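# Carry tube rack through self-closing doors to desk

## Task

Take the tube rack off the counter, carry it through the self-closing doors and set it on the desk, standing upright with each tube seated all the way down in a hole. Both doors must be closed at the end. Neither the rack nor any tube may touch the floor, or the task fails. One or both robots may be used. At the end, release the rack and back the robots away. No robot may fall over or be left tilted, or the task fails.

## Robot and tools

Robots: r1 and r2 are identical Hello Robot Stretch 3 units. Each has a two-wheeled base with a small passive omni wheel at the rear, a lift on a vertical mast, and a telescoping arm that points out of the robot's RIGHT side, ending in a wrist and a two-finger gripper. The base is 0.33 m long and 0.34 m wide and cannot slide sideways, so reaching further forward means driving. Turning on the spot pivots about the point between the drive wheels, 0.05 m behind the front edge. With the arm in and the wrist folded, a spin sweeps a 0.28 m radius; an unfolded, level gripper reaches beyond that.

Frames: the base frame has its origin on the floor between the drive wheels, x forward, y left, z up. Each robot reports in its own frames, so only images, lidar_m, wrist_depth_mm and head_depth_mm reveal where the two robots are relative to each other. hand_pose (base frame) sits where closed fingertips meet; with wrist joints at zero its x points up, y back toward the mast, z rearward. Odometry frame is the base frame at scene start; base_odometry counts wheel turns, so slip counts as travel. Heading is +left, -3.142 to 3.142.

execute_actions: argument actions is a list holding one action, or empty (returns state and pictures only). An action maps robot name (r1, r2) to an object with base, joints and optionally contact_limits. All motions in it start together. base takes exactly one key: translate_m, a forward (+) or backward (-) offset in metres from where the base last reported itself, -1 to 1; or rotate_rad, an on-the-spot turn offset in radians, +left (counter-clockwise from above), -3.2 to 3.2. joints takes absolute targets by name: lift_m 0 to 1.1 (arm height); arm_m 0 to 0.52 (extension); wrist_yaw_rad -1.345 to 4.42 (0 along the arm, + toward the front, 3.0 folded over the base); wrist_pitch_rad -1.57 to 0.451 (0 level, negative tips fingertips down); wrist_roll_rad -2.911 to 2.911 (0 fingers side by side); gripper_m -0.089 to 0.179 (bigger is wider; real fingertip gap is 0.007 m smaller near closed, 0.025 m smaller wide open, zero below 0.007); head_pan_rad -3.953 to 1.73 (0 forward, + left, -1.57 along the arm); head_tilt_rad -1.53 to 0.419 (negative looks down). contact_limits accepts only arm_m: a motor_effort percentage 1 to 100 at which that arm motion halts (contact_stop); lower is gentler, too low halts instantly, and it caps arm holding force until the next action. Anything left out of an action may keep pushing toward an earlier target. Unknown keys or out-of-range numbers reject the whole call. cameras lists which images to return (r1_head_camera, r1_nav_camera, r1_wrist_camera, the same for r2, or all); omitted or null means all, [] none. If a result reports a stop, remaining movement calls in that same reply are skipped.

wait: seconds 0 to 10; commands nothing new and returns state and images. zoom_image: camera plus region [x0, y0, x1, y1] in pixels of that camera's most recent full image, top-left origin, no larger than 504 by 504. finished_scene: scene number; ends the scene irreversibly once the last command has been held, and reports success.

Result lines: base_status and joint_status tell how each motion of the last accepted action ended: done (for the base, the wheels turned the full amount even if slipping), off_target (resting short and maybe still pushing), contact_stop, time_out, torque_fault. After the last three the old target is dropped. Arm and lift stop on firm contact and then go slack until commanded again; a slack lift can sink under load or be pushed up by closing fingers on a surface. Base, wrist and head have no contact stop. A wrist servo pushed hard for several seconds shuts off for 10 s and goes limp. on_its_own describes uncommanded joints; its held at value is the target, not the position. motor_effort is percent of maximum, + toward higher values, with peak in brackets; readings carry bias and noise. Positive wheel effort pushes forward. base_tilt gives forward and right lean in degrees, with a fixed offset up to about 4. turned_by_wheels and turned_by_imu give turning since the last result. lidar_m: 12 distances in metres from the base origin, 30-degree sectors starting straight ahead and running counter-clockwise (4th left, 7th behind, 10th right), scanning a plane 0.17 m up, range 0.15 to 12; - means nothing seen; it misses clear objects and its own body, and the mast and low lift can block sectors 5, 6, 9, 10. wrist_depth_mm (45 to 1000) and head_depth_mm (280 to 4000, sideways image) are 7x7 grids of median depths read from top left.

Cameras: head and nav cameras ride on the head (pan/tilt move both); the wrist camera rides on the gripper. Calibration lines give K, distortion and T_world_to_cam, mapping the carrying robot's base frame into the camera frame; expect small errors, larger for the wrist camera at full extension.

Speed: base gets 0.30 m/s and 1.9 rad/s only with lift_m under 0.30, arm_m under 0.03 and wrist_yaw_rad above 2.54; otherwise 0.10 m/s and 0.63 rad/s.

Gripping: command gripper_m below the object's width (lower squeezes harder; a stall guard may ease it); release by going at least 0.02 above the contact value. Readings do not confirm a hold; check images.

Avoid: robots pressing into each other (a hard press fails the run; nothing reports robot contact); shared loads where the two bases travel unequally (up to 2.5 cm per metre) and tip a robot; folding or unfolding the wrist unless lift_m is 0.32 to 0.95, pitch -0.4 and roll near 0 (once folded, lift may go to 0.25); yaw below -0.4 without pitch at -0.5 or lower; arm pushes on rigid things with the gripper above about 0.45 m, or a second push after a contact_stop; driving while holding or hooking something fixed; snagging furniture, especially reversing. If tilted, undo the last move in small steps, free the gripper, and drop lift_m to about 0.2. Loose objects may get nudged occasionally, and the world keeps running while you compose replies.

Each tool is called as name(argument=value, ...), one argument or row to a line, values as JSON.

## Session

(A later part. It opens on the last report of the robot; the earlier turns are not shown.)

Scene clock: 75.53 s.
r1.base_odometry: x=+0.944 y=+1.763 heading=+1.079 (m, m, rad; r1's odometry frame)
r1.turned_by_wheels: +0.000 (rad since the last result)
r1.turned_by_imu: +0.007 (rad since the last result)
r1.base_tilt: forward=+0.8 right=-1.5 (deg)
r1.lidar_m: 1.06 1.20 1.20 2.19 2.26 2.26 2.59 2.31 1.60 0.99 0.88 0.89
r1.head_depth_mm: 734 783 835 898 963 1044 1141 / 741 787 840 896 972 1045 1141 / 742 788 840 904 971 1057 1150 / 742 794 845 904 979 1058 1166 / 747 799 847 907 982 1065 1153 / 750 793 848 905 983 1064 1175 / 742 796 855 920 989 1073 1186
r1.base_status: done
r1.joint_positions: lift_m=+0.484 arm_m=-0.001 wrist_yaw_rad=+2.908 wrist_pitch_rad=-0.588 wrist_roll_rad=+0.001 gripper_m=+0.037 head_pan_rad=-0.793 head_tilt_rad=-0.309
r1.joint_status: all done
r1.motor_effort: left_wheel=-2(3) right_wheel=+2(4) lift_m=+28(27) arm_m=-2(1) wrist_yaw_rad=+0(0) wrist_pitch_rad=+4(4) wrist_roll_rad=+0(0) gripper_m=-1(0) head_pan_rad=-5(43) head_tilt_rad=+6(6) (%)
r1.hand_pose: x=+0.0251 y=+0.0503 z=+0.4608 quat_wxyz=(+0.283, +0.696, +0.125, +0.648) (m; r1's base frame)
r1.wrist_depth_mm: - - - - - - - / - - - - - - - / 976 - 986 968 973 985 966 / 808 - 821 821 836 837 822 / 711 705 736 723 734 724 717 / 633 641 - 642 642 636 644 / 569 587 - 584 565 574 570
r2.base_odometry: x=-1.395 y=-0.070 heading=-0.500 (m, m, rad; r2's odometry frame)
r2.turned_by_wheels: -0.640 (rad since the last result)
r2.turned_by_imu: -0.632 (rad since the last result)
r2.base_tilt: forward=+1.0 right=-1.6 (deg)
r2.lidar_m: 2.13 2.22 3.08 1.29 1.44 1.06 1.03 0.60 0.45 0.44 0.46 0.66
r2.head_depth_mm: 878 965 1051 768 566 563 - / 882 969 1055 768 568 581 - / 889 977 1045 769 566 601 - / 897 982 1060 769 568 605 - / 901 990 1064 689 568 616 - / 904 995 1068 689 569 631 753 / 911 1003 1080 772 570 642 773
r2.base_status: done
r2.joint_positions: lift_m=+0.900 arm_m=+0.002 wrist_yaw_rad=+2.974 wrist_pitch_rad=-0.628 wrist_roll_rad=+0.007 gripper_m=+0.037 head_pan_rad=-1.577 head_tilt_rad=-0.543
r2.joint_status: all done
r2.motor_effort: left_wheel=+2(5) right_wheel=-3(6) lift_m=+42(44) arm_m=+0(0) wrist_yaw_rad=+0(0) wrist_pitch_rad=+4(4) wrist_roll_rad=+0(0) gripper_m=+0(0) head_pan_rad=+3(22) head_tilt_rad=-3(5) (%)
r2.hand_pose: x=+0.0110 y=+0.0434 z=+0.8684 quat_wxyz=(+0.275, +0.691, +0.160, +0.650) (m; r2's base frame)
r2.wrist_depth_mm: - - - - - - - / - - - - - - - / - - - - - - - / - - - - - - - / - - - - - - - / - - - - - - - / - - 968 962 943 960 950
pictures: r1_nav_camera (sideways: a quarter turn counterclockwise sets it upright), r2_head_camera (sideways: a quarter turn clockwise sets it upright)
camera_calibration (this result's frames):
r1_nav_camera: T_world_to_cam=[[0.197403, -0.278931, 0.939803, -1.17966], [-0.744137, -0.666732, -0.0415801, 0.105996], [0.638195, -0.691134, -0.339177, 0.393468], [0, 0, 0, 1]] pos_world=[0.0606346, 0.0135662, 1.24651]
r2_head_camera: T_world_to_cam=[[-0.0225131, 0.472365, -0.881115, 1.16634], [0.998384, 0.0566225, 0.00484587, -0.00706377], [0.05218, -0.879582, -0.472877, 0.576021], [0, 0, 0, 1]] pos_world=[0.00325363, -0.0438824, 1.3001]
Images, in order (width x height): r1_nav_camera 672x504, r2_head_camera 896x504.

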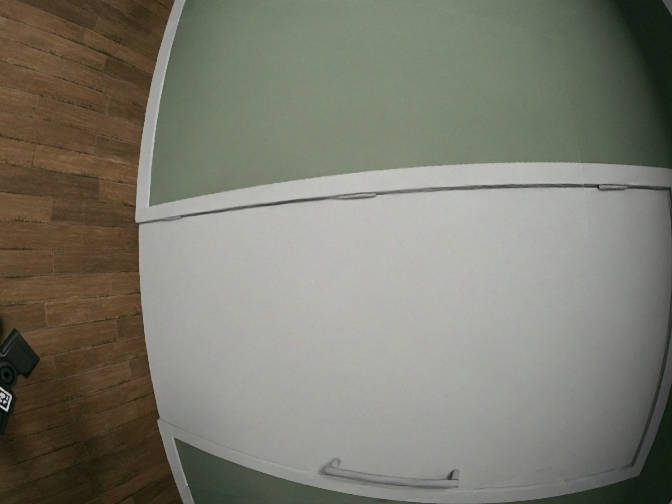

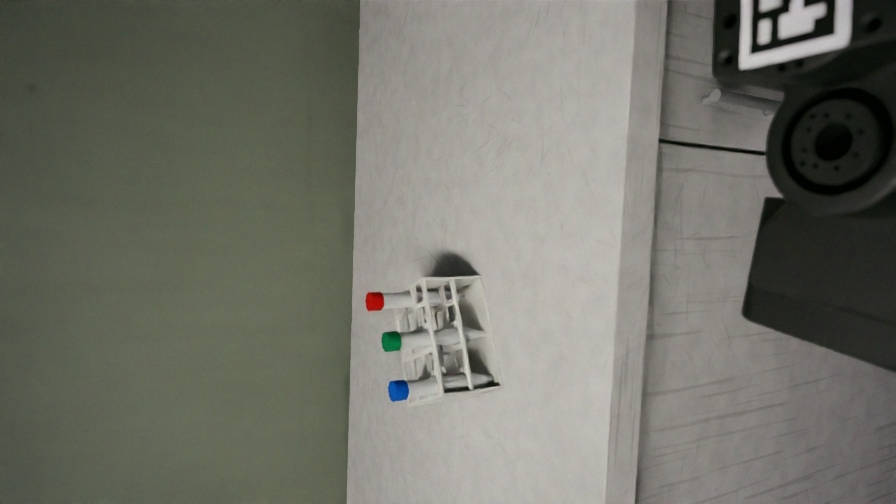

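execute_actions(
  actions=[
    {"r2":{"base":{"translate_m":0.13},"joints":{"lift_m":0.95,"wrist_pitch_rad":-0.4}},"r1":{"base":{"rotate_rad":-0.82},"joints":{"lift_m":0.9,"wrist_pitch_rad":-0.4,"head_pan_rad":-0.6,"head_tilt_rad":-0.4}}},
  ],
  cameras=[],
)

execute_actions(
  actions=[
    {"r2":{"joints":{"wrist_yaw_rad":0.0,"gripper_m":0.179}},"r1":{"joints":{"wrist_yaw_rad":1.57,"gripper_m":0.12,"arm_m":0.4}}},
  ],
  cameras=[],
)

execute_actions(
  actions=[
    {"r2":{"joints":{"wrist_pitch_rad":0.0,"lift_m":0.9}},"r1":{"base":{"translate_m":0.3},"joints":{"wrist_pitch_rad":0}}},
  ],
  cameras=["r1_head_camera","r1_wrist_camera","r2_head_camera","r2_wrist_camera"],
)

Scene clock: 90.57 s.
r1.base_odometry: x=+0.944 y=+1.763 heading=+0.260 (m, m, rad; r1's odometry frame)
r1.turned_by_wheels: -0.820 (rad since the last result)
r1.turned_by_imu: -0.820 (rad since the last result)
r1.base_tilt: forward=+0.8 right=-1.6 (deg)
r1.lidar_m: 0.88 0.91 1.28 1.21 1.88 2.32 2.25 2.36 2.39 2.31 1.21 0.91
r1.head_depth_mm: 1104 1197 1321 1475 1659 1677 1393 / 1025 1114 1208 1340 1484 1595 1392 / 944 1020 1109 1215 1340 1489 1401 / 896 965 1039 1130 1235 1357 1392 / 855 907 975 1053 1142 1252 1353 / 803 856 914 981 1061 1151 1259 / 762 807 859 924 988 1073 1165
r1.base_status: done
r1.joint_positions: lift_m=+0.900 arm_m=-0.001 wrist_yaw_rad=+2.908 wrist_pitch_rad=-0.421 wrist_roll_rad=+0.001 gripper_m=+0.037 head_pan_rad=-0.607 head_tilt_rad=-0.395
r1.joint_status: all done
r1.motor_effort: left_wheel=+2(6) right_wheel=-2(3) lift_m=+36(37) arm_m=-2(2) wrist_yaw_rad=+0(0) wrist_pitch_rad=+8(8) wrist_roll_rad=+0(0) gripper_m=-1(1) head_pan_rad=+5(28) head_tilt_rad=-3(17) (%)
r1.hand_pose: x=+0.0307 y=+0.0739 z=+0.9117 quat_wxyz=(+0.228, +0.704, +0.066, +0.669) (m; r1's base frame)
r1.wrist_depth_mm: - - - - - - 838 / - - - - - - 856 / - - - - - - 869 / - - - - - - 887 / - - - - - - 911 / - - - - - - 925 / - - - - - - 932
r2.base_odometry: x=-1.281 y=-0.132 heading=-0.500 (m, m, rad; r2's odometry frame)
r2.turned_by_wheels: +0.000 (rad since the last result)
r2.turned_by_imu: +0.000 (rad since the last result)
r2.base_tilt: forward=+0.9 right=-1.7 (deg)
r2.lidar_m: 2.00 2.09 2.88 1.22 1.60 1.20 1.16 0.61 0.46 0.45 0.47 0.66
r2.head_depth_mm: 882 965 1050 767 588 - - / 885 972 1043 768 565 - - / 893 980 1049 693 568 - - / 899 986 1063 667 568 - - / 906 992 1065 771 569 604 - / 908 998 1071 775 569 640 768 / 914 1007 1084 775 570 651 783
r2.base_status: done
r2.joint_positions: lift_m=+0.950 arm_m=+0.002 wrist_yaw_rad=+2.974 wrist_pitch_rad=-0.422 wrist_roll_rad=+0.007 gripper_m=+0.037 head_pan_rad=-1.577 head_tilt_rad=-0.543
r2.joint_status: all done
r2.motor_effort: left_wheel=+2(5) right_wheel=-3(4) lift_m=+43(42) arm_m=+0(0) wrist_yaw_rad=+0(2) wrist_pitch_rad=+7(7) wrist_roll_rad=+0(0) gripper_m=+0(0) head_pan_rad=+3(2) head_tilt_rad=-3(3) (%)
r2.hand_pose: x=+0.0161 y=+0.0736 z=+0.9615 quat_wxyz=(+0.206, +0.704, +0.089, +0.674) (m; r2's base frame)
r2.wrist_depth_mm: - - - - - - - / - - - - - - - / - - - - - - - / - - - - - - - / - - - - - - - / - - - - - - - / - - - - - - -
pictures: none
No camera images: the call's "cameras" was empty. Leave "cameras" out to get every camera's image.

Scene clock: 94.70 s.
r1.base_odometry: x=+0.944 y=+1.763 heading=+0.260 (m, m, rad; r1's odometry frame)
r1.turned_by_wheels: +0.000 (rad since the last result)
r1.turned_by_imu: -0.001 (rad since the last result)
r1.base_tilt: forward=+0.8 right=-1.5 (deg)
r1.lidar_m: 0.88 0.91 1.29 1.21 1.88 2.32 2.25 2.35 2.38 2.31 1.22 0.91
r1.head_depth_mm: 1103 1193 1324 1468 1644 1663 1384 / 1028 1111 1215 1335 1497 1606 1389 / 946 1025 1105 1222 1342 1498 1408 / 902 969 1048 1130 1239 1368 1401 / 847 904 972 1055 1143 1243 1340 / 802 855 916 980 1058 1153 1258 / 764 808 859 921 987 1065 1159
r1.base_status: not commanded
r1.joint_positions: lift_m=+0.900 arm_m=+0.400 wrist_yaw_rad=+1.572 wrist_pitch_rad=-0.421 wrist_roll_rad=+0.001 gripper_m=+0.120 head_pan_rad=-0.607 head_tilt_rad=-0.395
r1.joint_status: all done
r1.motor_effort: left_wheel=+2(2) right_wheel=-1(1) lift_m=+37(36) arm_m=+4(6) wrist_yaw_rad=-1(5) wrist_pitch_rad=+8(8) wrist_roll_rad=+0(0) gripper_m=+0(80) head_pan_rad=+4(5) head_tilt_rad=-3(4) (%)
r1.hand_pose: x=+0.2027 y=-0.5446 z=+0.9117 quat_wxyz=(+0.593, +0.594, -0.384, +0.384) (m; r1's base frame)
r1.wrist_depth_mm: 730 726 726 720 744 729 735 / 793 789 797 802 800 810 803 / 876 874 896 884 895 912 883 / 977 991 968 - - - - / - - - - - - - / - - - - - - - / - - - - - - -
r2.base_odometry: x=-1.281 y=-0.132 heading=-0.500 (m, m, rad; r2's odometry frame)
r2.turned_by_wheels: +0.000 (rad since the last result)
r2.turned_by_imu: +0.000 (rad since the last result)
r2.base_tilt: forward=+0.9 right=-1.6 (deg)
r2.lidar_m: 2.00 2.09 2.89 1.22 1.60 1.20 1.16 0.61 0.46 0.45 0.47 0.67
r2.head_depth_mm: 882 965 1052 767 588 - - / 884 970 1044 766 589 - - / 892 979 1049 693 614 - - / 898 983 1057 667 568 609 751 / 903 990 1066 773 590 639 752 / 907 997 1073 774 569 641 764 / 917 1005 1081 775 569 651 783
r2.base_status: not commanded
r2.joint_positions: lift_m=+0.950 arm_m=+0.002 wrist_yaw_rad=+0.003 wrist_pitch_rad=-0.422 wrist_roll_rad=+0.007 gripper_m=+0.179 head_pan_rad=-1.577 head_tilt_rad=-0.543
r2.joint_status: all done
r2.motor_effort: left_wheel=+1(2) right_wheel=-2(3) lift_m=+43(43) arm_m=+0(0) wrist_yaw_rad=-1(3) wrist_pitch_rad=+7(7) wrist_roll_rad=+0(0) gripper_m=+0(84) head_pan_rad=+2(2) head_tilt_rad=-3(3) (%)
r2.hand_pose: x=-0.0209 y=-0.3711 z=+0.9615 quat_wxyz=(+0.689, +0.149, -0.693, -0.148) (m; r2's base frame)
r2.wrist_depth_mm: 801 797 783 771 772 732 741 / 653 641 570 396 580 579 549 / 434 430 422 389 404 395 390 / 329 323 318 314 309 304 301 / 265 269 257 253 252 246 248 / 330 318 307 298 255 247 - / 403 385 358 342 330 319 321
pictures: none
No camera images: the call's "cameras" was empty. Leave "cameras" out to get every camera's image.

Scene clock: 98.80 s.
r1.base_odometry: x=+1.234 y=+1.840 heading=+0.260 (m, m, rad; r1's odometry frame)
r1.turned_by_wheels: +0.000 (rad since the last result)
r1.turned_by_imu: +0.001 (rad since the last result)
r1.base_tilt: forward=+0.7 right=-1.4 (deg)
r1.lidar_m: 0.58 0.61 0.85 1.76 1.87 2.63 2.55 2.68 2.39 2.04 0.80 0.60
r1.head_depth_mm: 695 741 814 919 1045 1186 1329 / 659 712 778 857 956 1073 1220 / 616 665 721 790 873 964 1085 / 580 621 673 729 792 878 979 / 546 584 622 674 734 802 885 / 517 548 585 629 682 741 806 / 491 519 554 591 636 686 747
r1.base_status: done
r1.joint_positions: lift_m=+0.900 arm_m=+0.400 wrist_yaw_rad=+1.572 wrist_pitch_rad=-0.025 wrist_roll_rad=+0.001 gripper_m=+0.120 head_pan_rad=-0.607 head_tilt_rad=-0.395
r1.joint_status: all done
r1.motor_effort: left_wheel=+1(6) right_wheel=-1(2) lift_m=+36(36) arm_m=+4(5) wrist_yaw_rad=-2(1) wrist_pitch_rad=+9(9) wrist_roll_rad=+0(0) gripper_m=+1(1) head_pan_rad=+4(4) head_tilt_rad=-3(4) (%)
r1.hand_pose: x=+0.2342 y=-0.5445 z=+1.0079 quat_wxyz=(+0.506, +0.507, -0.493, +0.494) (m; r1's base frame)
r1.wrist_depth_mm: 454 455 452 453 449 447 453 / 471 469 467 470 463 467 462 / 488 492 486 486 484 481 491 / 504 502 502 501 497 499 505 / 526 522 524 530 534 525 527 / 546 - 545 548 547 549 550 / 577 575 581 575 570 575 565
r2.base_odometry: x=-1.281 y=-0.132 heading=-0.500 (m, m, rad; r2's odometry frame)
r2.turned_by_wheels: +0.000 (rad since the last result)
r2.turned_by_imu: +0.000 (rad since the last result)
r2.base_tilt: forward=+0.9 right=-1.6 (deg)
r2.lidar_m: 2.00 2.09 2.88 3.69 1.60 1.19 1.16 0.61 0.46 0.45 0.47 0.67
r2.head_depth_mm: 881 965 1046 766 546 572 - / 889 973 1042 768 567 596 - / 890 977 1050 693 590 - - / 897 985 1062 668 568 615 740 / 904 994 1066 772 547 631 751 / 909 998 1074 772 570 639 768 / 915 1004 1086 775 570 651 782
r2.base_status: not commanded
r2.joint_positions: lift_m=+0.900 arm_m=+0.002 wrist_yaw_rad=+0.003 wrist_pitch_rad=-0.025 wrist_roll_rad=+0.007 gripper_m=+0.179 head_pan_rad=-1.577 head_tilt_rad=-0.543
r2.joint_status: all done
r2.motor_effort: left_wheel=+1(2) right_wheel=-3(3) lift_m=+23(41) arm_m=+0(0) wrist_yaw_rad=-2(2) wrist_pitch_rad=+8(9) wrist_roll_rad=+0(0) gripper_m=+0(1) head_pan_rad=+3(2) head_tilt_rad=-3(3) (%)
r2.hand_pose: x=-0.0208 y=-0.4027 z=+1.0085 quat_wxyz=(+0.705, +0.010, -0.709, -0.008) (m; r2's base frame)
r2.wrist_depth_mm: 845 785 804 773 768 752 774 / 858 853 845 812 795 797 774 / 890 890 843 850 811 792 805 / 893 893 870 418 856 827 813 / 494 543 486 401 477 472 481 / 346 326 334 331 327 328 - / 245 254 254 253 251 250 233
pictures: r1_head_camera (sideways: a quarter turn clockwise sets it upright), r1_wrist_camera, r2_head_camera (sideways: a quarter turn clockwise sets it upright), r2_wrist_camera
camera_calibration (this result's frames):
r1_head_camera: T_world_to_cam=[[-0.322621, 0.261375, -0.909725, 1.20703], [0.573194, 0.818795, 0.0319749, -0.0444424], [0.753236, -0.511133, -0.413979, 0.49343], [0, 0, 0, 1]] pos_world=[0.0432186, -0.0268904, 1.30376]
r1_wrist_camera: T_world_to_cam=[[-0.0328855, -0.998926, -0.0326443, -0.506291], [-0.25189, 0.0398913, -0.966933, 1.07968], [0.967197, -0.0235753, -0.252931, 0.178574], [0, 0, 0, 1]] pos_world=[0.0825945, -0.544607, 1.07262]
r2_head_camera: T_world_to_cam=[[-0.0225132, 0.472365, -0.881115, 1.16634], [0.998384, 0.0566226, 0.00484586, -0.00706376], [0.0521801, -0.879582, -0.472877, 0.576021], [0, 0, 0, 1]] pos_world=[0.00325363, -0.0438824, 1.3001]
r2_wrist_camera: T_world_to_cam=[[-0.998556, -0.0536923, -0.00198146, -0.0359166], [-0.00880886, 0.199982, -0.97976, 1.09907], [0.0530018, -0.978327, -0.200166, -0.0314807], [0, 0, 0, 1]] pos_world=[-0.0245146, -0.252522, 1.07046]
Images, in order (width x height): r1_head_camera 896x504, r1_wrist_camera 644x364, r2_head_camera 896x504, r2_wrist_camera 644x364.

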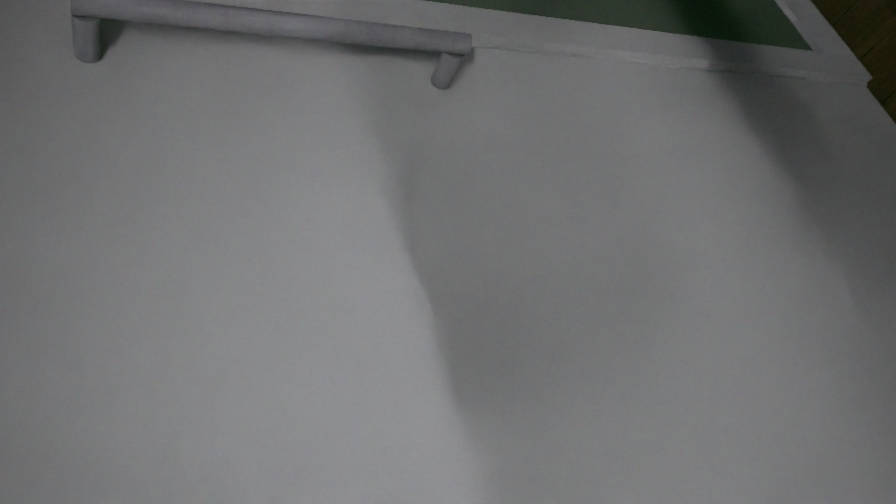

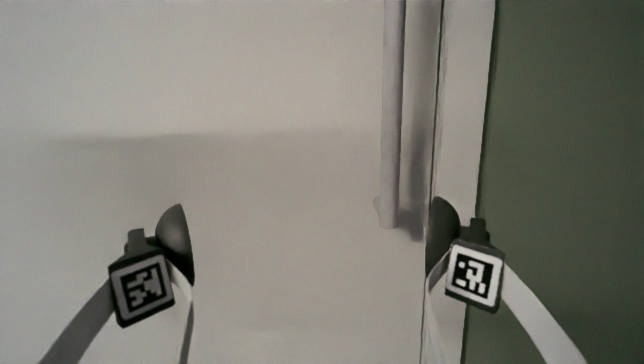

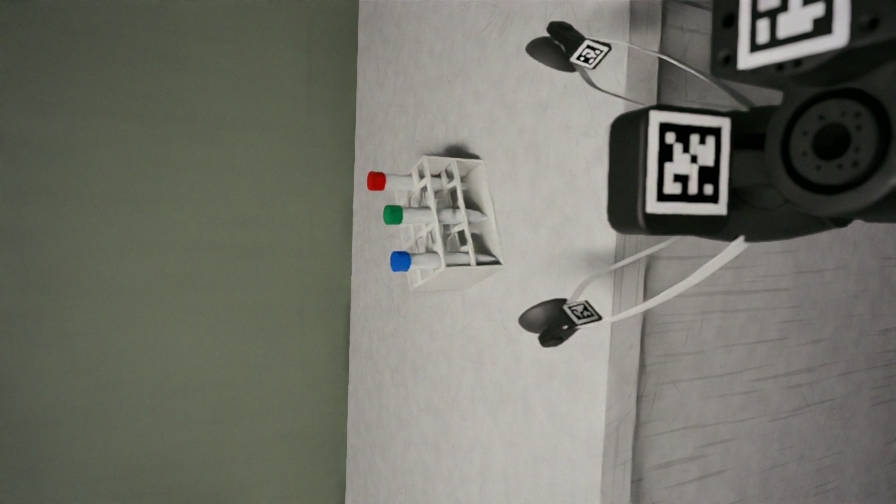

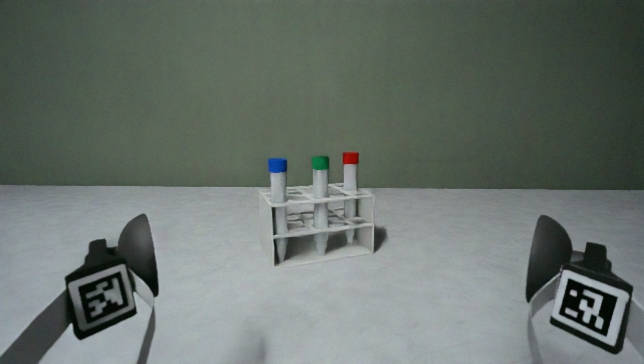

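execute_actions(
  actions=[
    {"r2":{"base":{"translate_m":0.03},"joints":{"lift_m":0.86,"arm_m":0.15,"wrist_yaw_rad":-0.15}},"r1":{"base":{"translate_m":0.2},"joints":{"arm_m":0.495}}},
  ],
  cameras=["r1_wrist_camera","r2_head_camera","r2_wrist_camera"],
)

Scene clock: 107.83 s.
r1.base_odometry: x=+1.427 y=+1.892 heading=+0.260 (m, m, rad; r1's odometry frame)
r1.turned_by_wheels: +0.000 (rad since the last result)
r1.turned_by_imu: +0.000 (rad since the last result)
r1.base_tilt: forward=+0.9 right=-1.4 (deg)
r1.lidar_m: 0.38 0.40 0.56 1.68 1.85 2.83 2.76 2.88 2.40 1.32 0.53 0.39
r1.head_depth_mm: 446 487 534 594 667 763 883 / 415 451 490 541 601 676 769 / 389 419 456 496 546 608 685 / 365 392 423 458 500 554 614 / 345 368 394 426 463 507 557 / 326 347 370 397 429 466 511 / 309 328 349 374 401 434 471
r1.base_status: done
r1.joint_positions: lift_m=+0.900 arm_m=+0.495 wrist_yaw_rad=+1.572 wrist_pitch_rad=-0.025 wrist_roll_rad=+0.001 gripper_m=+0.120 head_pan_rad=-0.607 head_tilt_rad=-0.395
r1.joint_status: all done
r1.motor_effort: left_wheel=+1(5) right_wheel=-1(3) lift_m=+36(36) arm_m=+5(6) wrist_yaw_rad=-1(1) wrist_pitch_rad=+9(9) wrist_roll_rad=+0(0) gripper_m=+0(1) head_pan_rad=+5(5) head_tilt_rad=-3(3) (%)
r1.hand_pose: x=+0.2342 y=-0.6395 z=+1.0079 quat_wxyz=(+0.506, +0.507, -0.494, +0.494) (m; r1's base frame)
r1.wrist_depth_mm: 263 262 263 260 260 254 261 / 273 271 272 269 269 268 273 / 283 286 283 280 279 278 283 / 295 293 295 290 289 290 293 / 307 305 306 303 305 306 304 / 319 - 319 315 314 313 318 / 333 334 335 335 324 332 334
r2.base_odometry: x=-1.255 y=-0.146 heading=-0.500 (m, m, rad; r2's odometry frame)
r2.turned_by_wheels: +0.000 (rad since the last result)
r2.turned_by_imu: +0.000 (rad since the last result)
r2.base_tilt: forward=+1.0 right=-1.6 (deg)
r2.lidar_m: 1.97 2.05 2.85 3.69 1.66 1.22 1.19 0.61 0.46 0.45 0.47 0.67
r2.head_depth_mm: 879 967 1053 768 611 - 700 / 885 972 1045 768 - - 721 / 889 977 1050 688 - - 725 / 897 985 1056 669 568 622 740 / 903 992 1063 771 568 631 753 / 908 998 1077 774 569 642 769 / 914 1003 1082 772 592 653 785
r2.base_status: done
r2.joint_positions: lift_m=+0.860 arm_m=+0.150 wrist_yaw_rad=-0.148 wrist_pitch_rad=-0.024 wrist_roll_rad=+0.007 gripper_m=+0.179 head_pan_rad=-1.577 head_tilt_rad=-0.543
r2.joint_status: all done
r2.motor_effort: left_wheel=+2(5) right_wheel=-2(5) lift_m=+23(29) arm_m=+2(3) wrist_yaw_rad=-1(3) wrist_pitch_rad=+8(8) wrist_roll_rad=+0(0) gripper_m=+1(1) head_pan_rad=+2(3) head_tilt_rad=-3(3) (%)
r2.hand_pose: x=-0.0592 y=-0.5475 z=+0.9689 quat_wxyz=(+0.702, -0.044, -0.708, -0.061) (m; r2's base frame)
r2.wrist_depth_mm: 606 622 653 659 677 694 702 / 630 663 654 671 685 712 717 / 660 670 672 700 702 730 749 / 661 676 231 267 648 647 636 / 373 404 212 258 360 359 370 / 276 245 232 246 250 247 - / 185 192 193 191 190 189 176
pictures: r1_wrist_camera, r2_head_camera (sideways: a quarter turn clockwise sets it upright), r2_wrist_camera
camera_calibration (this result's frames):
r1_wrist_camera: T_world_to_cam=[[-0.0329177, -0.998925, -0.0326485, -0.601181], [-0.251769, 0.0399005, -0.966965, 1.08351], [0.967227, -0.0236103, -0.252811, 0.176188], [0, 0, 0, 1]] pos_world=[0.0825903, -0.639607, 1.07263]
r2_head_camera: T_world_to_cam=[[-0.022513, 0.472391, -0.881102, 1.16633], [0.998384, 0.0566225, 0.0048477, -0.00706616], [0.0521802, -0.879568, -0.472902, 0.576054], [0, 0, 0, 1]] pos_world=[0.00325363, -0.0438823, 1.3001]
r2_wrist_camera: T_world_to_cam=[[-0.995279, 0.0970331, -0.00190805, 0.000496756], [0.0211471, 0.197637, -0.980047, 1.08963], [-0.09472, -0.975461, -0.198756, -0.187543], [0, 0, 0, 1]] pos_world=[-0.0403121, -0.398339, 1.03061]
Images, in order (width x height): r1_wrist_camera 644x364, r2_head_camera 896x504, r2_wrist_camera 644x364.

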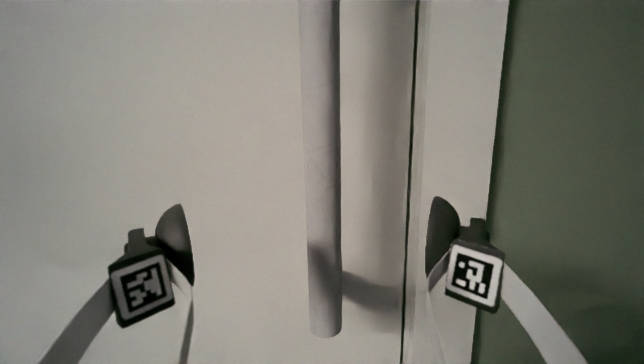

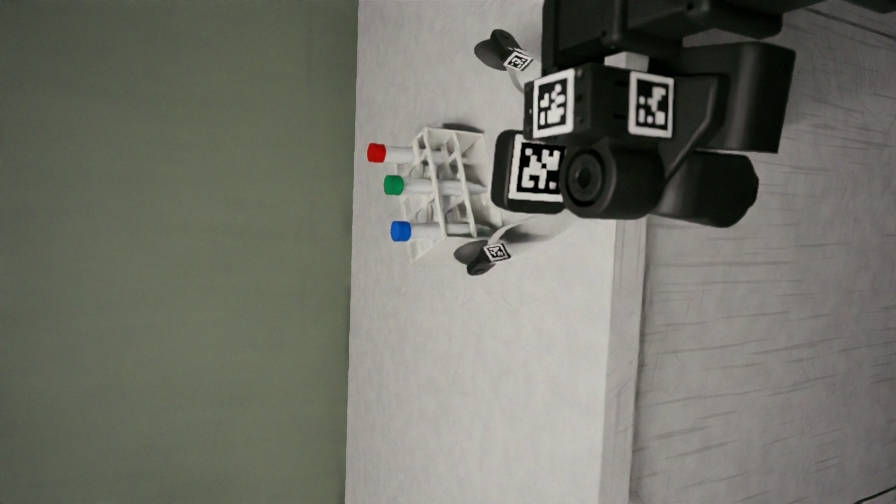

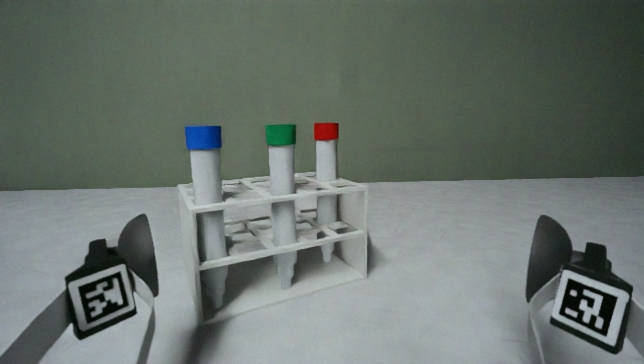

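execute_actions(
  actions=[
    {"r2":{"base":{"translate_m":0.1},"joints":{"wrist_yaw_rad":-0.3,"wrist_pitch_rad":-0.05}},"r1":{"base":{"translate_m":0.09}}},
  ],
  cameras=["r1_wrist_camera","r2_head_camera","r2_wrist_camera"],
)

Scene clock: 115.47 s.
r1.base_odometry: x=+1.514 y=+1.915 heading=+0.260 (m, m, rad; r1's odometry frame)
r1.turned_by_wheels: +0.000 (rad since the last result)
r1.turned_by_imu: -0.001 (rad since the last result)
r1.base_tilt: forward=+0.9 right=-1.4 (deg)
r1.lidar_m: 0.29 0.31 0.43 1.29 1.85 2.92 2.85 2.98 2.40 1.01 0.40 0.30
r1.head_depth_mm: 329 358 394 438 491 558 650 / 306 331 362 398 443 498 567 / 289 308 335 366 402 448 503 / - 290 311 338 369 407 453 / - - 292 314 340 373 411 / - - - 294 317 345 378 / - - - 284 296 319 347
r1.base_status: done
r1.joint_positions: lift_m=+0.900 arm_m=+0.495 wrist_yaw_rad=+1.572 wrist_pitch_rad=-0.025 wrist_roll_rad=+0.001 gripper_m=+0.120 head_pan_rad=-0.607 head_tilt_rad=-0.395
r1.joint_status: not commanded
r1.motor_effort: left_wheel=+1(5) right_wheel=-1(3) lift_m=+36(36) arm_m=+4(5) wrist_yaw_rad=-2(2) wrist_pitch_rad=+9(9) wrist_roll_rad=+0(0) gripper_m=+1(0) head_pan_rad=+4(4) head_tilt_rad=-4(3) (%)
r1.hand_pose: x=+0.2342 y=-0.6395 z=+1.0079 quat_wxyz=(+0.506, +0.507, -0.494, +0.494) (m; r1's base frame)
r1.wrist_depth_mm: 179 178 179 112 179 167 168 / 186 186 186 116 185 173 181 / 192 192 193 121 193 180 189 / 201 199 199 126 200 185 197 / 208 206 208 132 209 193 208 / 218 - 217 138 218 200 217 / 225 228 228 145 227 210 227
r2.base_odometry: x=-1.167 y=-0.194 heading=-0.500 (m, m, rad; r2's odometry frame)
r2.turned_by_wheels: +0.000 (rad since the last result)
r2.turned_by_imu: +0.000 (rad since the last result)
r2.base_tilt: forward=+1.0 right=-1.7 (deg)
r2.lidar_m: 1.87 1.94 2.70 3.69 1.50 1.33 1.29 0.62 0.46 0.45 0.48 0.67
r2.head_depth_mm: 882 967 1048 696 - - 711 / 885 971 1044 659 - - 737 / 895 982 1053 769 - - 736 / 899 987 1061 772 567 628 746 / 906 996 1066 772 568 639 763 / 910 1002 1076 772 570 649 779 / 916 1005 1086 773 592 650 795
r2.base_status: done
r2.joint_positions: lift_m=+0.860 arm_m=+0.150 wrist_yaw_rad=-0.297 wrist_pitch_rad=-0.066 wrist_roll_rad=+0.007 gripper_m=+0.179 head_pan_rad=-1.577 head_tilt_rad=-0.543
r2.joint_status: all done
r2.motor_effort: left_wheel=+2(5) right_wheel=-3(4) lift_m=+24(23) arm_m=+3(2) wrist_yaw_rad=-2(2) wrist_pitch_rad=+5(7) wrist_roll_rad=+0(0) gripper_m=-1(0) head_pan_rad=+3(3) head_tilt_rad=-3(3) (%)
r2.hand_pose: x=-0.0959 y=-0.5376 z=+0.9580 quat_wxyz=(+0.693, -0.082, -0.705, -0.128) (m; r2's base frame)
r2.wrist_depth_mm: 566 604 641 668 716 772 827 / 583 618 658 692 745 794 881 / 587 636 671 236 768 841 911 / 552 543 474 241 302 509 510 / 328 351 275 251 288 311 321 / 244 221 227 222 224 222 - / 171 177 177 175 174 173 162
pictures: r1_wrist_camera, r2_head_camera (sideways: a quarter turn clockwise sets it upright), r2_wrist_camera
camera_calibration (this result's frames):
r1_wrist_camera: T_world_to_cam=[[-0.0329179, -0.998925, -0.0326485, -0.601181], [-0.251768, 0.0399005, -0.966965, 1.08351], [0.967228, -0.0236106, -0.25281, 0.176187], [0, 0, 0, 1]] pos_world=[0.0825902, -0.639607, 1.07263]
r2_head_camera: T_world_to_cam=[[-0.0225129, 0.472391, -0.881102, 1.16633], [0.998384, 0.0566223, 0.00484771, -0.00706617], [0.05218, -0.879568, -0.472902, 0.576055], [0, 0, 0, 1]] pos_world=[0.00325362, -0.0438823, 1.3001]
r2_wrist_camera: T_world_to_cam=[[-0.969801, 0.243865, -0.00408405, 0.0464853], [0.062471, 0.232178, -0.970665, 1.09132], [-0.235763, -0.941607, -0.240401, -0.138976], [0, 0, 0, 1]] pos_world=[-0.0558595, -0.395577, 1.02608]
Images, in order (width x height): r1_wrist_camera 644x364, r2_head_camera 896x504, r2_wrist_camera 644x364.

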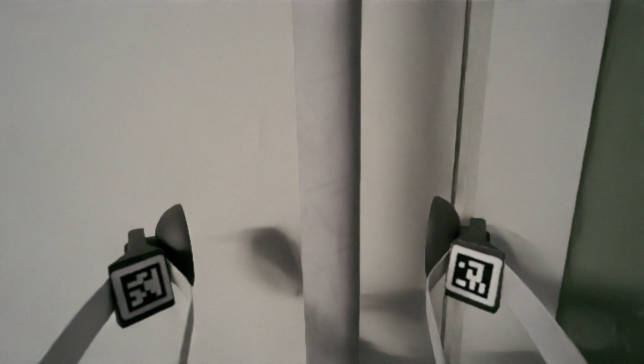

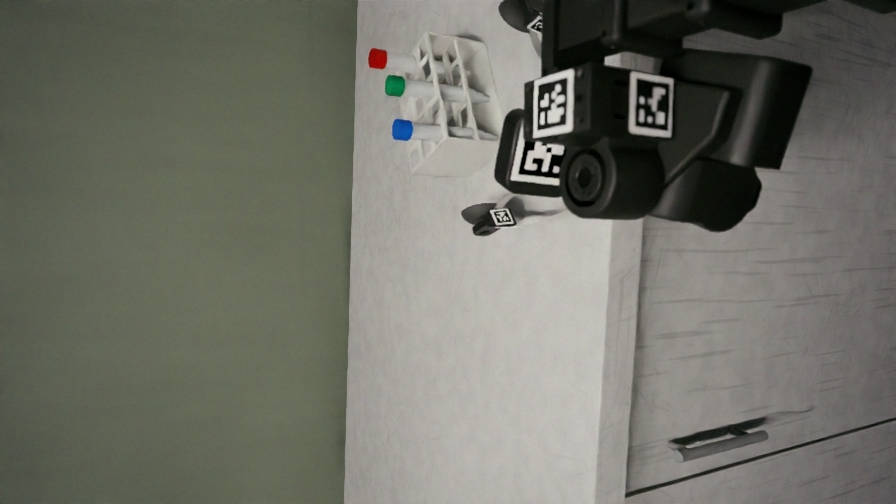

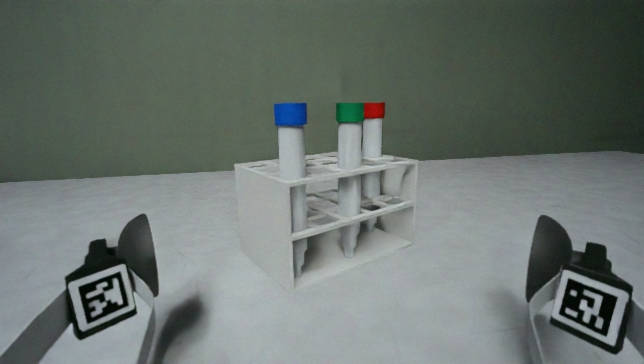

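execute_actions(
  actions=[
    {"r2":{"base":{"translate_m":-0.2},"joints":{"wrist_yaw_rad":0.3,"arm_m":0.1}},"r1":{"joints":{"gripper_m":-0.03}}},
  ],
  cameras=["r2_head_camera","r2_wrist_camera"],
)

Scene clock: 122.77 s.
r1.base_odometry: x=+1.514 y=+1.915 heading=+0.260 (m, m, rad; r1's odometry frame)
r1.turned_by_wheels: +0.000 (rad since the last result)
r1.turned_by_imu: -0.002 (rad since the last result)
r1.base_tilt: forward=+0.9 right=-1.4 (deg)
r1.lidar_m: 0.29 0.31 0.43 1.29 1.85 2.92 2.85 2.98 2.41 1.01 0.40 0.30
r1.head_depth_mm: 324 353 387 431 483 550 638 / 302 327 357 394 437 490 559 / 287 305 330 361 398 443 498 / - 288 308 334 366 403 447 / - - 290 311 338 369 408 / - - - 292 314 341 373 / - - - - 294 317 345
r1.base_status: not commanded
r1.joint_positions: lift_m=+0.900 arm_m=+0.495 wrist_yaw_rad=+1.548 wrist_pitch_rad=-0.024 wrist_roll_rad=+0.001 gripper_m=-0.026 head_pan_rad=-0.607 head_tilt_rad=-0.395
r1.joint_status: all done
r1.on_its_own: wrist_yaw_rad is at rest, and its effort (+18) is outside its rest range (-12 to +12)
r1.motor_effort: left_wheel=-1(1) right_wheel=+0(2) lift_m=+36(36) arm_m=+2(4) wrist_yaw_rad=+18(18) wrist_pitch_rad=+9(9) wrist_roll_rad=+0(0) gripper_m=-21(97) head_pan_rad=+4(4) head_tilt_rad=-4(3) (%)
r1.hand_pose: x=+0.2342 y=-0.6457 z=+1.0081 quat_wxyz=(+0.512, +0.501, -0.500, +0.488) (m; r1's base frame)
r1.wrist_depth_mm: 171 171 173 106 174 168 180 / 178 178 178 110 182 175 187 / 184 185 186 115 188 181 196 / 191 192 193 120 196 188 204 / 199 200 200 123 202 196 212 / 207 208 209 129 213 205 222 / 217 217 219 216 221 215 232
r2.base_odometry: x=-1.342 y=-0.099 heading=-0.500 (m, m, rad; r2's odometry frame)
r2.turned_by_wheels: +0.000 (rad since the last result)
r2.turned_by_imu: -0.001 (rad since the last result)
r2.base_tilt: forward=+1.0 right=-1.6 (deg)
r2.lidar_m: 2.07 2.15 2.98 3.69 1.52 1.12 1.09 0.60 0.45 0.44 0.47 0.66
r2.head_depth_mm: 879 965 1048 766 588 - 729 / 885 968 1055 768 589 - 741 / 891 978 1053 770 588 - 759 / 894 984 1058 691 616 633 733 / 904 988 1066 668 568 628 744 / 910 995 1074 774 550 635 760 / 914 1006 1081 775 570 645 775
r2.base_status: done
r2.joint_positions: lift_m=+0.860 arm_m=+0.100 wrist_yaw_rad=+0.297 wrist_pitch_rad=-0.067 wrist_roll_rad=+0.007 gripper_m=+0.179 head_pan_rad=-1.577 head_tilt_rad=-0.543
r2.joint_status: all done
r2.motor_effort: left_wheel=+2(2) right_wheel=-3(7) lift_m=+24(24) arm_m=-3(3) wrist_yaw_rad=+3(2) wrist_pitch_rad=+5(5) wrist_roll_rad=+0(0) gripper_m=+0(1) head_pan_rad=+2(2) head_tilt_rad=-3(3) (%)
r2.hand_pose: x=+0.0530 y=-0.4882 z=+0.9579 quat_wxyz=(+0.700, +0.128, -0.698, +0.081) (m; r2's base frame)
r2.wrist_depth_mm: - 947 807 747 677 619 578 / - 936 844 765 704 635 588 / - 991 878 760 703 659 596 / 554 543 539 282 306 505 489 / 325 349 316 288 303 309 321 / 243 219 226 225 223 221 - / 170 176 176 175 174 173 161
pictures: r2_head_camera (sideways: a quarter turn clockwise sets it upright), r2_wrist_camera
camera_calibration (this result's frames):
r2_head_camera: T_world_to_cam=[[-0.0225129, 0.472392, -0.881101, 1.16633], [0.998384, 0.0566223, 0.00484774, -0.00706622], [0.05218, -0.879568, -0.472903, 0.576055], [0, 0, 0, 1]] pos_world=[0.00325362, -0.0438823, 1.3001]
r2_wrist_camera: T_world_to_cam=[[-0.940039, -0.341042, -0.0041009, -0.108354], [-0.0783579, 0.227655, -0.970584, 1.07563], [0.331943, -0.912066, -0.240728, -0.0726788], [0, 0, 0, 1]] pos_world=[0.00655244, -0.348113, 1.02605]
Images, in order (width x height): r2_head_camera 896x504, r2_wrist_camera 644x364.

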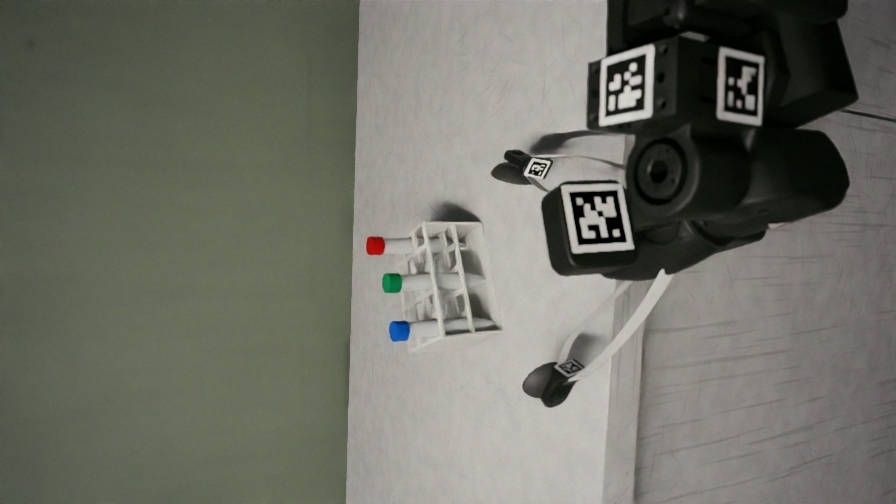

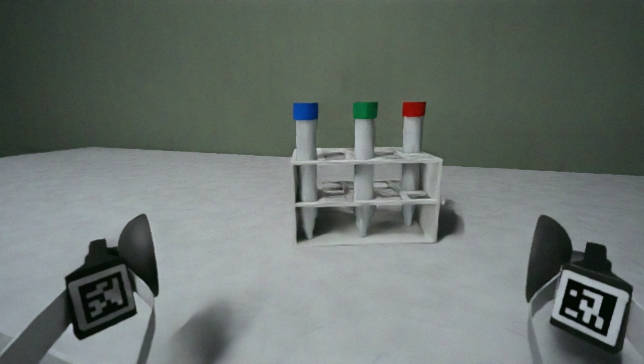

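execute_actions(
  actions=[
    {"r2":{"base":{"translate_m":0.025},"joints":{"arm_m":0.25}},"r1":{"base":{"translate_m":-0.12},"joints":{"arm_m":0.465,"wrist_yaw_rad":1.45}}},
  ],
  cameras=["r2_head_camera","r2_wrist_camera"],
)

Scene clock: 129.03 s.
r1.base_odometry: x=+1.398 y=+1.884 heading=+0.260 (m, m, rad; r1's odometry frame)
r1.turned_by_wheels: +0.001 (rad since the last result)
r1.turned_by_imu: -0.001 (rad since the last result)
r1.base_tilt: forward=+0.8 right=-1.5 (deg)
r1.lidar_m: 0.38 0.42 0.60 1.75 1.86 2.80 2.72 2.84 2.40 1.43 0.46 0.38
r1.head_depth_mm: 373 404 443 489 546 614 703 / 355 384 418 459 509 569 649 / 341 366 397 434 478 531 597 / 325 349 377 410 449 496 553 / 313 334 360 389 425 466 518 / 301 320 344 371 403 439 486 / 289 308 329 354 383 416 455
r1.base_status: done
r1.joint_positions: lift_m=+0.900 arm_m=+0.465 wrist_yaw_rad=+1.482 wrist_pitch_rad=-0.024 wrist_roll_rad=+0.001 gripper_m=-0.026 head_pan_rad=-0.607 head_tilt_rad=-0.395
r1.joint_status: wrist_yaw_rad off_target (ended at +1.482, target +1.450); the others done
r1.on_its_own: wrist_yaw_rad is at rest, and its effort (-26) is outside its rest range (-12 to +12)
r1.motor_effort: left_wheel=+9(9) right_wheel=-10(16) lift_m=+36(36) arm_m=-2(8) wrist_yaw_rad=-26(26) wrist_pitch_rad=+9(9) wrist_roll_rad=+0(0) gripper_m=-23(23) head_pan_rad=+5(4) head_tilt_rad=-3(3) (%)
r1.hand_pose: x=+0.2332 y=-0.6328 z=+1.0081 quat_wxyz=(+0.528, +0.484, -0.516, +0.471) (m; r1's base frame)
r1.wrist_depth_mm: 181 178 175 108 169 305 310 / 188 184 181 112 176 316 323 / 196 192 189 115 184 325 337 / 204 200 196 120 191 342 355 / 212 209 204 122 198 357 368 / 222 218 215 129 210 374 385 / 234 230 225 206 217 392 404
r2.base_odometry: x=-1.321 y=-0.111 heading=-0.499 (m, m, rad; r2's odometry frame)
r2.turned_by_wheels: +0.000 (rad since the last result)
r2.turned_by_imu: +0.000 (rad since the last result)
r2.base_tilt: forward=+1.0 right=-1.6 (deg)
r2.lidar_m: 2.04 2.13 2.95 3.69 1.54 1.15 1.11 0.60 0.45 0.44 0.47 0.66
r2.head_depth_mm: 882 964 1053 807 - 603 697 / 887 971 1042 853 - 597 705 / 892 980 1051 856 - 607 720 / 899 986 1056 677 548 616 733 / 902 990 1064 670 568 626 749 / 909 1003 1075 774 570 638 763 / 913 1005 1083 773 570 648 779
r2.base_status: done
r2.joint_positions: lift_m=+0.860 arm_m=+0.250 wrist_yaw_rad=+0.299 wrist_pitch_rad=-0.067 wrist_roll_rad=+0.007 gripper_m=+0.179 head_pan_rad=-1.577 head_tilt_rad=-0.543
r2.joint_status: all done
r2.motor_effort: left_wheel=+2(4) right_wheel=-3(5) lift_m=+23(24) arm_m=+1(2) wrist_yaw_rad=+0(2) wrist_pitch_rad=+5(6) wrist_roll_rad=+0(0) gripper_m=+1(0) head_pan_rad=+2(2) head_tilt_rad=-2(3) (%)
r2.hand_pose: x=+0.0533 y=-0.6375 z=+0.9578 quat_wxyz=(+0.700, +0.129, -0.698, +0.081) (m; r2's base frame)
r2.wrist_depth_mm: 809 748 652 595 535 488 460 / 876 744 667 603 558 512 461 / 916 804 123 643 158 526 485 / 549 537 130 172 161 519 482 / 319 347 131 133 167 149 314 / 243 220 135 140 158 149 - / 170 175 150 156 169 162 160
pictures: r2_head_camera (sideways: a quarter turn clockwise sets it upright), r2_wrist_camera
camera_calibration (this result's frames):
r2_head_camera: T_world_to_cam=[[-0.0225129, 0.472407, -0.881093, 1.16631], [0.998384, 0.0566224, 0.00484883, -0.00706762], [0.0521802, -0.87956, -0.472918, 0.576075], [0, 0, 0, 1]] pos_world=[0.00325363, -0.0438823, 1.3001]
r2_wrist_camera: T_world_to_cam=[[-0.939593, -0.342269, -0.00412452, -0.159781], [-0.0787886, 0.227984, -0.970472, 1.10967], [0.333103, -0.911523, -0.241179, -0.208316], [0, 0, 0, 1]] pos_world=[0.00669071, -0.497559, 1.026]
Images, in order (width x height): r2_head_camera 896x504, r2_wrist_camera 644x364.

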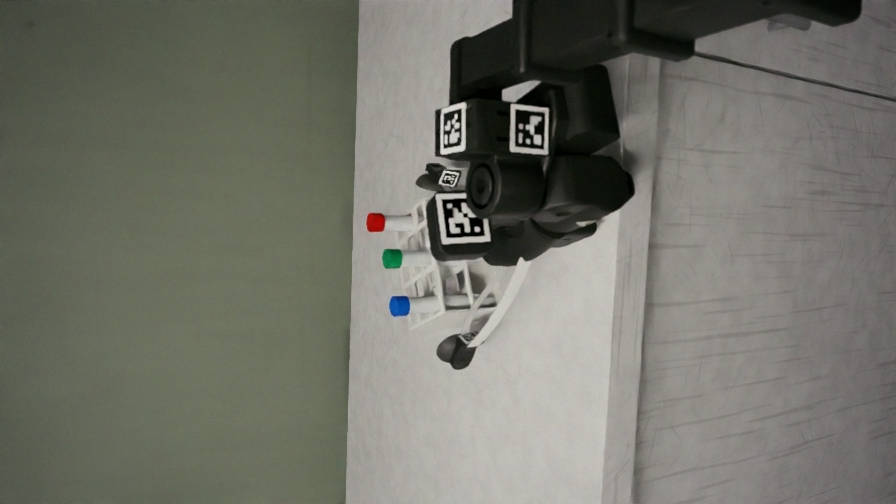

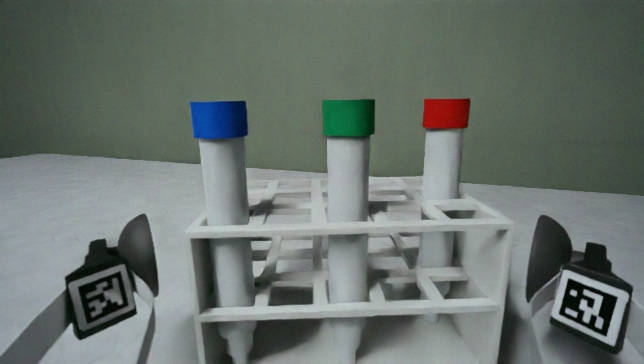

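Good. Grip; continue pulling.

execute_actions(
  actions=[
    {"r2":{"joints":{"gripper_m":0.07}},"r1":{"base":{"translate_m":-0.123},"joints":{"arm_m":0.405,"wrist_yaw_rad":1.37}}},
  ],
  cameras=[],
)

execute_actions(
  actions=[
    {"r2":{"joints":{"lift_m":0.95}},"r1":{"base":{"translate_m":-0.082},"joints":{"arm_m":0.335,"wrist_yaw_rad":1.28}}},
  ],
  cameras=["r2_head_camera","r1_nav_camera"],
)

Scene clock: 134.33 s.
r1.base_odometry: x=+1.279 y=+1.852 heading=+0.261 (m, m, rad; r1's odometry frame)
r1.turned_by_wheels: +0.001 (rad since the last result)
r1.turned_by_imu: -0.001 (rad since the last result)
r1.base_tilt: forward=+0.8 right=-1.5 (deg)
r1.lidar_m: 0.45 0.54 0.78 1.76 1.86 2.68 2.60 2.72 2.39 1.86 0.50 0.45
r1.head_depth_mm: 400 432 472 518 575 644 734 / 389 420 456 499 551 615 695 / 379 408 442 482 532 589 665 / 368 396 429 466 512 566 635 / 359 385 416 452 494 544 605 / 351 375 405 438 477 524 582 / 342 366 393 424 461 507 559
r1.base_status: done
r1.joint_positions: lift_m=+0.900 arm_m=+0.405 wrist_yaw_rad=+1.404 wrist_pitch_rad=-0.024 wrist_roll_rad=+0.001 gripper_m=-0.023 head_pan_rad=-0.607 head_tilt_rad=-0.395
r1.joint_status: wrist_yaw_rad off_target (ended at +1.404, target +1.370); the others done
r1.on_its_own: gripper_m is held at -0.024, not at your -0.030, by its stall guard, which is not easing now; wrist_yaw_rad is at rest, and its effort (-28) is outside its rest range (-12 to +12)
r1.motor_effort: left_wheel=+10(12) right_wheel=-11(23) lift_m=+35(36) arm_m=-1(9) wrist_yaw_rad=-28(47) wrist_pitch_rad=+9(9) wrist_roll_rad=+0(0) gripper_m=-22(24) head_pan_rad=+5(4) head_tilt_rad=-3(3) (%)
r1.hand_pose: x=+0.2307 y=-0.5924 z=+1.0080 quat_wxyz=(+0.545, +0.463, -0.534, +0.450) (m; r1's base frame)
r1.wrist_depth_mm: 193 187 179 108 166 452 472 / 201 193 185 112 172 470 496 / 209 201 194 116 178 486 510 / 218 209 201 120 185 510 539 / 229 221 211 123 193 534 561 / 241 230 219 128 201 557 593 / 254 245 229 201 212 587 620
r2.base_odometry: x=-1.321 y=-0.111 heading=-0.499 (m, m, rad; r2's odometry frame)
r2.turned_by_wheels: +0.000 (rad since the last result)
r2.turned_by_imu: +0.000 (rad since the last result)
r2.base_tilt: forward=+1.0 right=-1.6 (deg)
r2.lidar_m: 2.04 2.13 2.95 3.67 1.55 1.15 1.11 0.61 0.45 0.44 0.47 0.66
r2.head_depth_mm: 882 963 1050 806 - 604 698 / 886 970 1046 853 - 596 705 / 892 978 1054 856 - 605 719 / 895 981 1058 681 548 616 733 / 905 989 1064 702 568 627 748 / 904 999 1072 773 569 637 759 / 915 1003 1081 773 569 647 776
r2.base_status: not commanded
r2.joint_positions: lift_m=+0.860 arm_m=+0.250 wrist_yaw_rad=+0.299 wrist_pitch_rad=-0.067 wrist_roll_rad=+0.007 gripper_m=+0.075 head_pan_rad=-1.577 head_tilt_rad=-0.543
r2.joint_status: gripper_m off_target (ended at +0.075, target +0.070)
r2.motor_effort: left_wheel=+2(2) right_wheel=-2(3) lift_m=+23(23) arm_m=+2(2) wrist_yaw_rad=+2(1) wrist_pitch_rad=+6(6) wrist_roll_rad=+0(0) gripper_m=-24(99) head_pan_rad=+4(2) head_tilt_rad=-3(3) (%)
r2.hand_pose: x=+0.0533 y=-0.6375 z=+0.9577 quat_wxyz=(+0.700, +0.129, -0.698, +0.081) (m; r2's base frame)
r2.wrist_depth_mm: 849 737 667 594 534 499 464 / 897 761 686 604 558 515 468 / 931 814 128 127 574 529 486 / 547 534 173 153 157 527 486 / 324 347 132 132 163 155 304 / 229 - 138 142 158 141 218 / 185 169 156 162 169 157 170
pictures: none
No camera images: the call's "cameras" was empty. Leave "cameras" out to get every camera's image.

Scene clock: 136.10 s.
r1.base_odometry: x=+1.200 y=+1.831 heading=+0.261 (m, m, rad; r1's odometry frame)
r1.turned_by_wheels: +0.000 (rad since the last result)
r1.turned_by_imu: -0.001 (rad since the last result)
r1.base_tilt: forward=+0.9 right=-1.5 (deg)
r1.lidar_m: 0.49 0.64 0.90 1.77 1.26 2.59 2.51 2.63 2.39 2.16 0.50 0.48
r1.head_depth_mm: 402 434 471 516 569 636 719 / 396 426 462 506 556 622 699 / 390 419 454 496 544 608 683 / 384 413 447 487 535 593 665 / 378 406 438 476 524 577 647 / 373 399 431 468 513 567 632 / 367 393 425 461 503 555 617
r1.base_status: done
r1.joint_positions: lift_m=+0.900 arm_m=+0.335 wrist_yaw_rad=+1.299 wrist_pitch_rad=-0.024 wrist_roll_rad=+0.001 gripper_m=-0.023 head_pan_rad=-0.607 head_tilt_rad=-0.395
r1.joint_status: all done
r1.on_its_own: gripper_m is held at -0.024, not at your -0.030, by its stall guard, which is not easing now; wrist_yaw_rad is at rest, and its effort (-16) is outside its rest range (-12 to +12)
r1.motor_effort: left_wheel=+6(15) right_wheel=-8(26) lift_m=+35(36) arm_m=-4(6) wrist_yaw_rad=-16(61) wrist_pitch_rad=+9(9) wrist_roll_rad=+0(0) gripper_m=-22(26) head_pan_rad=+5(4) head_tilt_rad=-3(3) (%)
r1.hand_pose: x=+0.2248 y=-0.5489 z=+1.0080 quat_wxyz=(+0.568, +0.435, -0.558, +0.420) (m; r1's base frame)
r1.wrist_depth_mm: 194 186 179 106 165 589 646 / 202 195 186 110 171 626 660 / 211 203 194 114 178 648 705 / 221 211 202 119 185 679 739 / 231 222 212 123 192 716 789 / 245 232 - 127 198 743 833 / 257 246 231 137 212 786 895
r2.base_odometry: x=-1.321 y=-0.111 heading=-0.499 (m, m, rad; r2's odometry frame)
r2.turned_by_wheels: +0.000 (rad since the last result)
r2.turned_by_imu: +0.000 (rad since the last result)
r2.base_tilt: forward=+0.9 right=-1.7 (deg)
r2.lidar_m: 2.04 2.13 2.95 3.69 1.27 1.15 1.11 0.61 0.46 0.44 0.47 0.66
r2.head_depth_mm: 880 965 1048 - 566 584 693 / 886 972 1039 - 566 596 706 / 890 976 1063 - 566 606 717 / 895 982 1041 700 568 616 733 / 902 990 1060 734 567 628 748 / 908 999 1074 772 570 637 764 / 916 1002 1083 774 570 649 778
r2.base_status: not commanded
r2.joint_positions: lift_m=+0.950 arm_m=+0.250 wrist_yaw_rad=+0.299 wrist_pitch_rad=-0.078 wrist_roll_rad=+0.007 gripper_m=+0.083 head_pan_rad=-1.577 head_tilt_rad=-0.543
r2.joint_status: all done
r2.on_its_own: gripper_m is held at +0.083, not at your +0.070, by its stall guard, which is still easing
r2.motor_effort: left_wheel=+1(2) right_wheel=-3(2) lift_m=+44(45) arm_m=+2(2) wrist_yaw_rad=+1(0) wrist_pitch_rad=+9(10) wrist_roll_rad=+0(0) gripper_m=-3(25) head_pan_rad=+2(2) head_tilt_rad=-3(3) (%)
r2.hand_pose: x=+0.0531 y=-0.6371 z=+1.0443 quat_wxyz=(+0.701, +0.133, -0.697, +0.077) (m; r2's base frame)
r2.wrist_depth_mm: 852 725 653 583 546 498 457 / 872 797 676 606 554 512 467 / 940 814 129 127 572 531 480 / 940 828 179 173 158 543 496 / 543 573 132 136 162 155 511 / 386 - 139 142 160 141 366 / 311 288 148 156 162 268 290
pictures: r1_nav_camera (sideways: a quarter turn counterclockwise sets it upright), r2_head_camera (sideways: a quarter turn clockwise sets it upright)
camera_calibration (this result's frames):
r1_nav_camera: T_world_to_cam=[[0.31059, -0.282846, 0.907487, -1.13818], [-0.610946, -0.79079, -0.0373754, 0.0997046], [0.728202, -0.542817, -0.418415, 0.496036], [0, 0, 0, 1]] pos_world=[0.0532064, 0.0261734, 1.24416]
r2_head_camera: T_world_to_cam=[[-0.022513, 0.472407, -0.881093, 1.16631], [0.998384, 0.0566227, 0.00484882, -0.00706762], [0.0521805, -0.87956, -0.472918, 0.576075], [0, 0, 0, 1]] pos_world=[0.00325364, -0.0438823, 1.3001]
Images, in order (width x height): r1_nav_camera 672x504, r2_head_camera 896x504.

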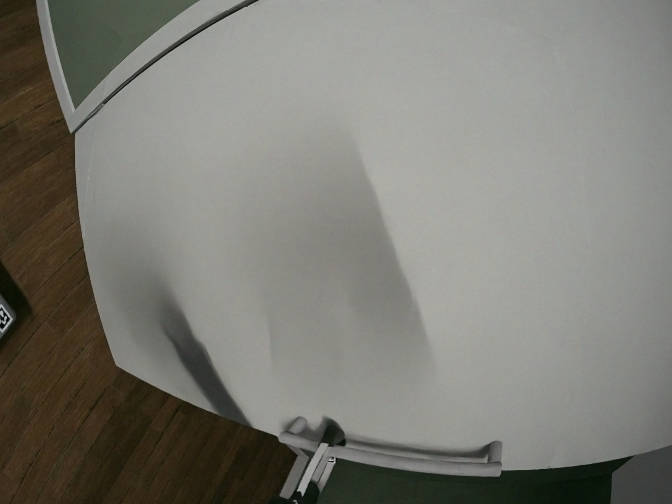

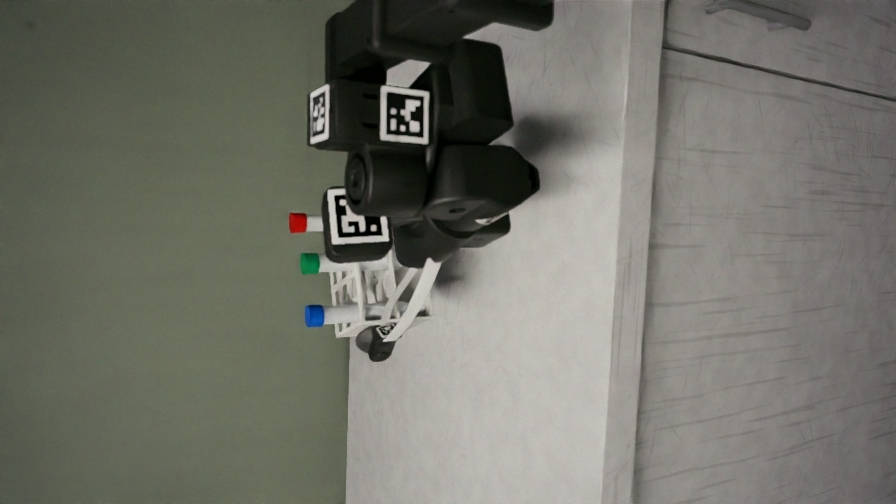

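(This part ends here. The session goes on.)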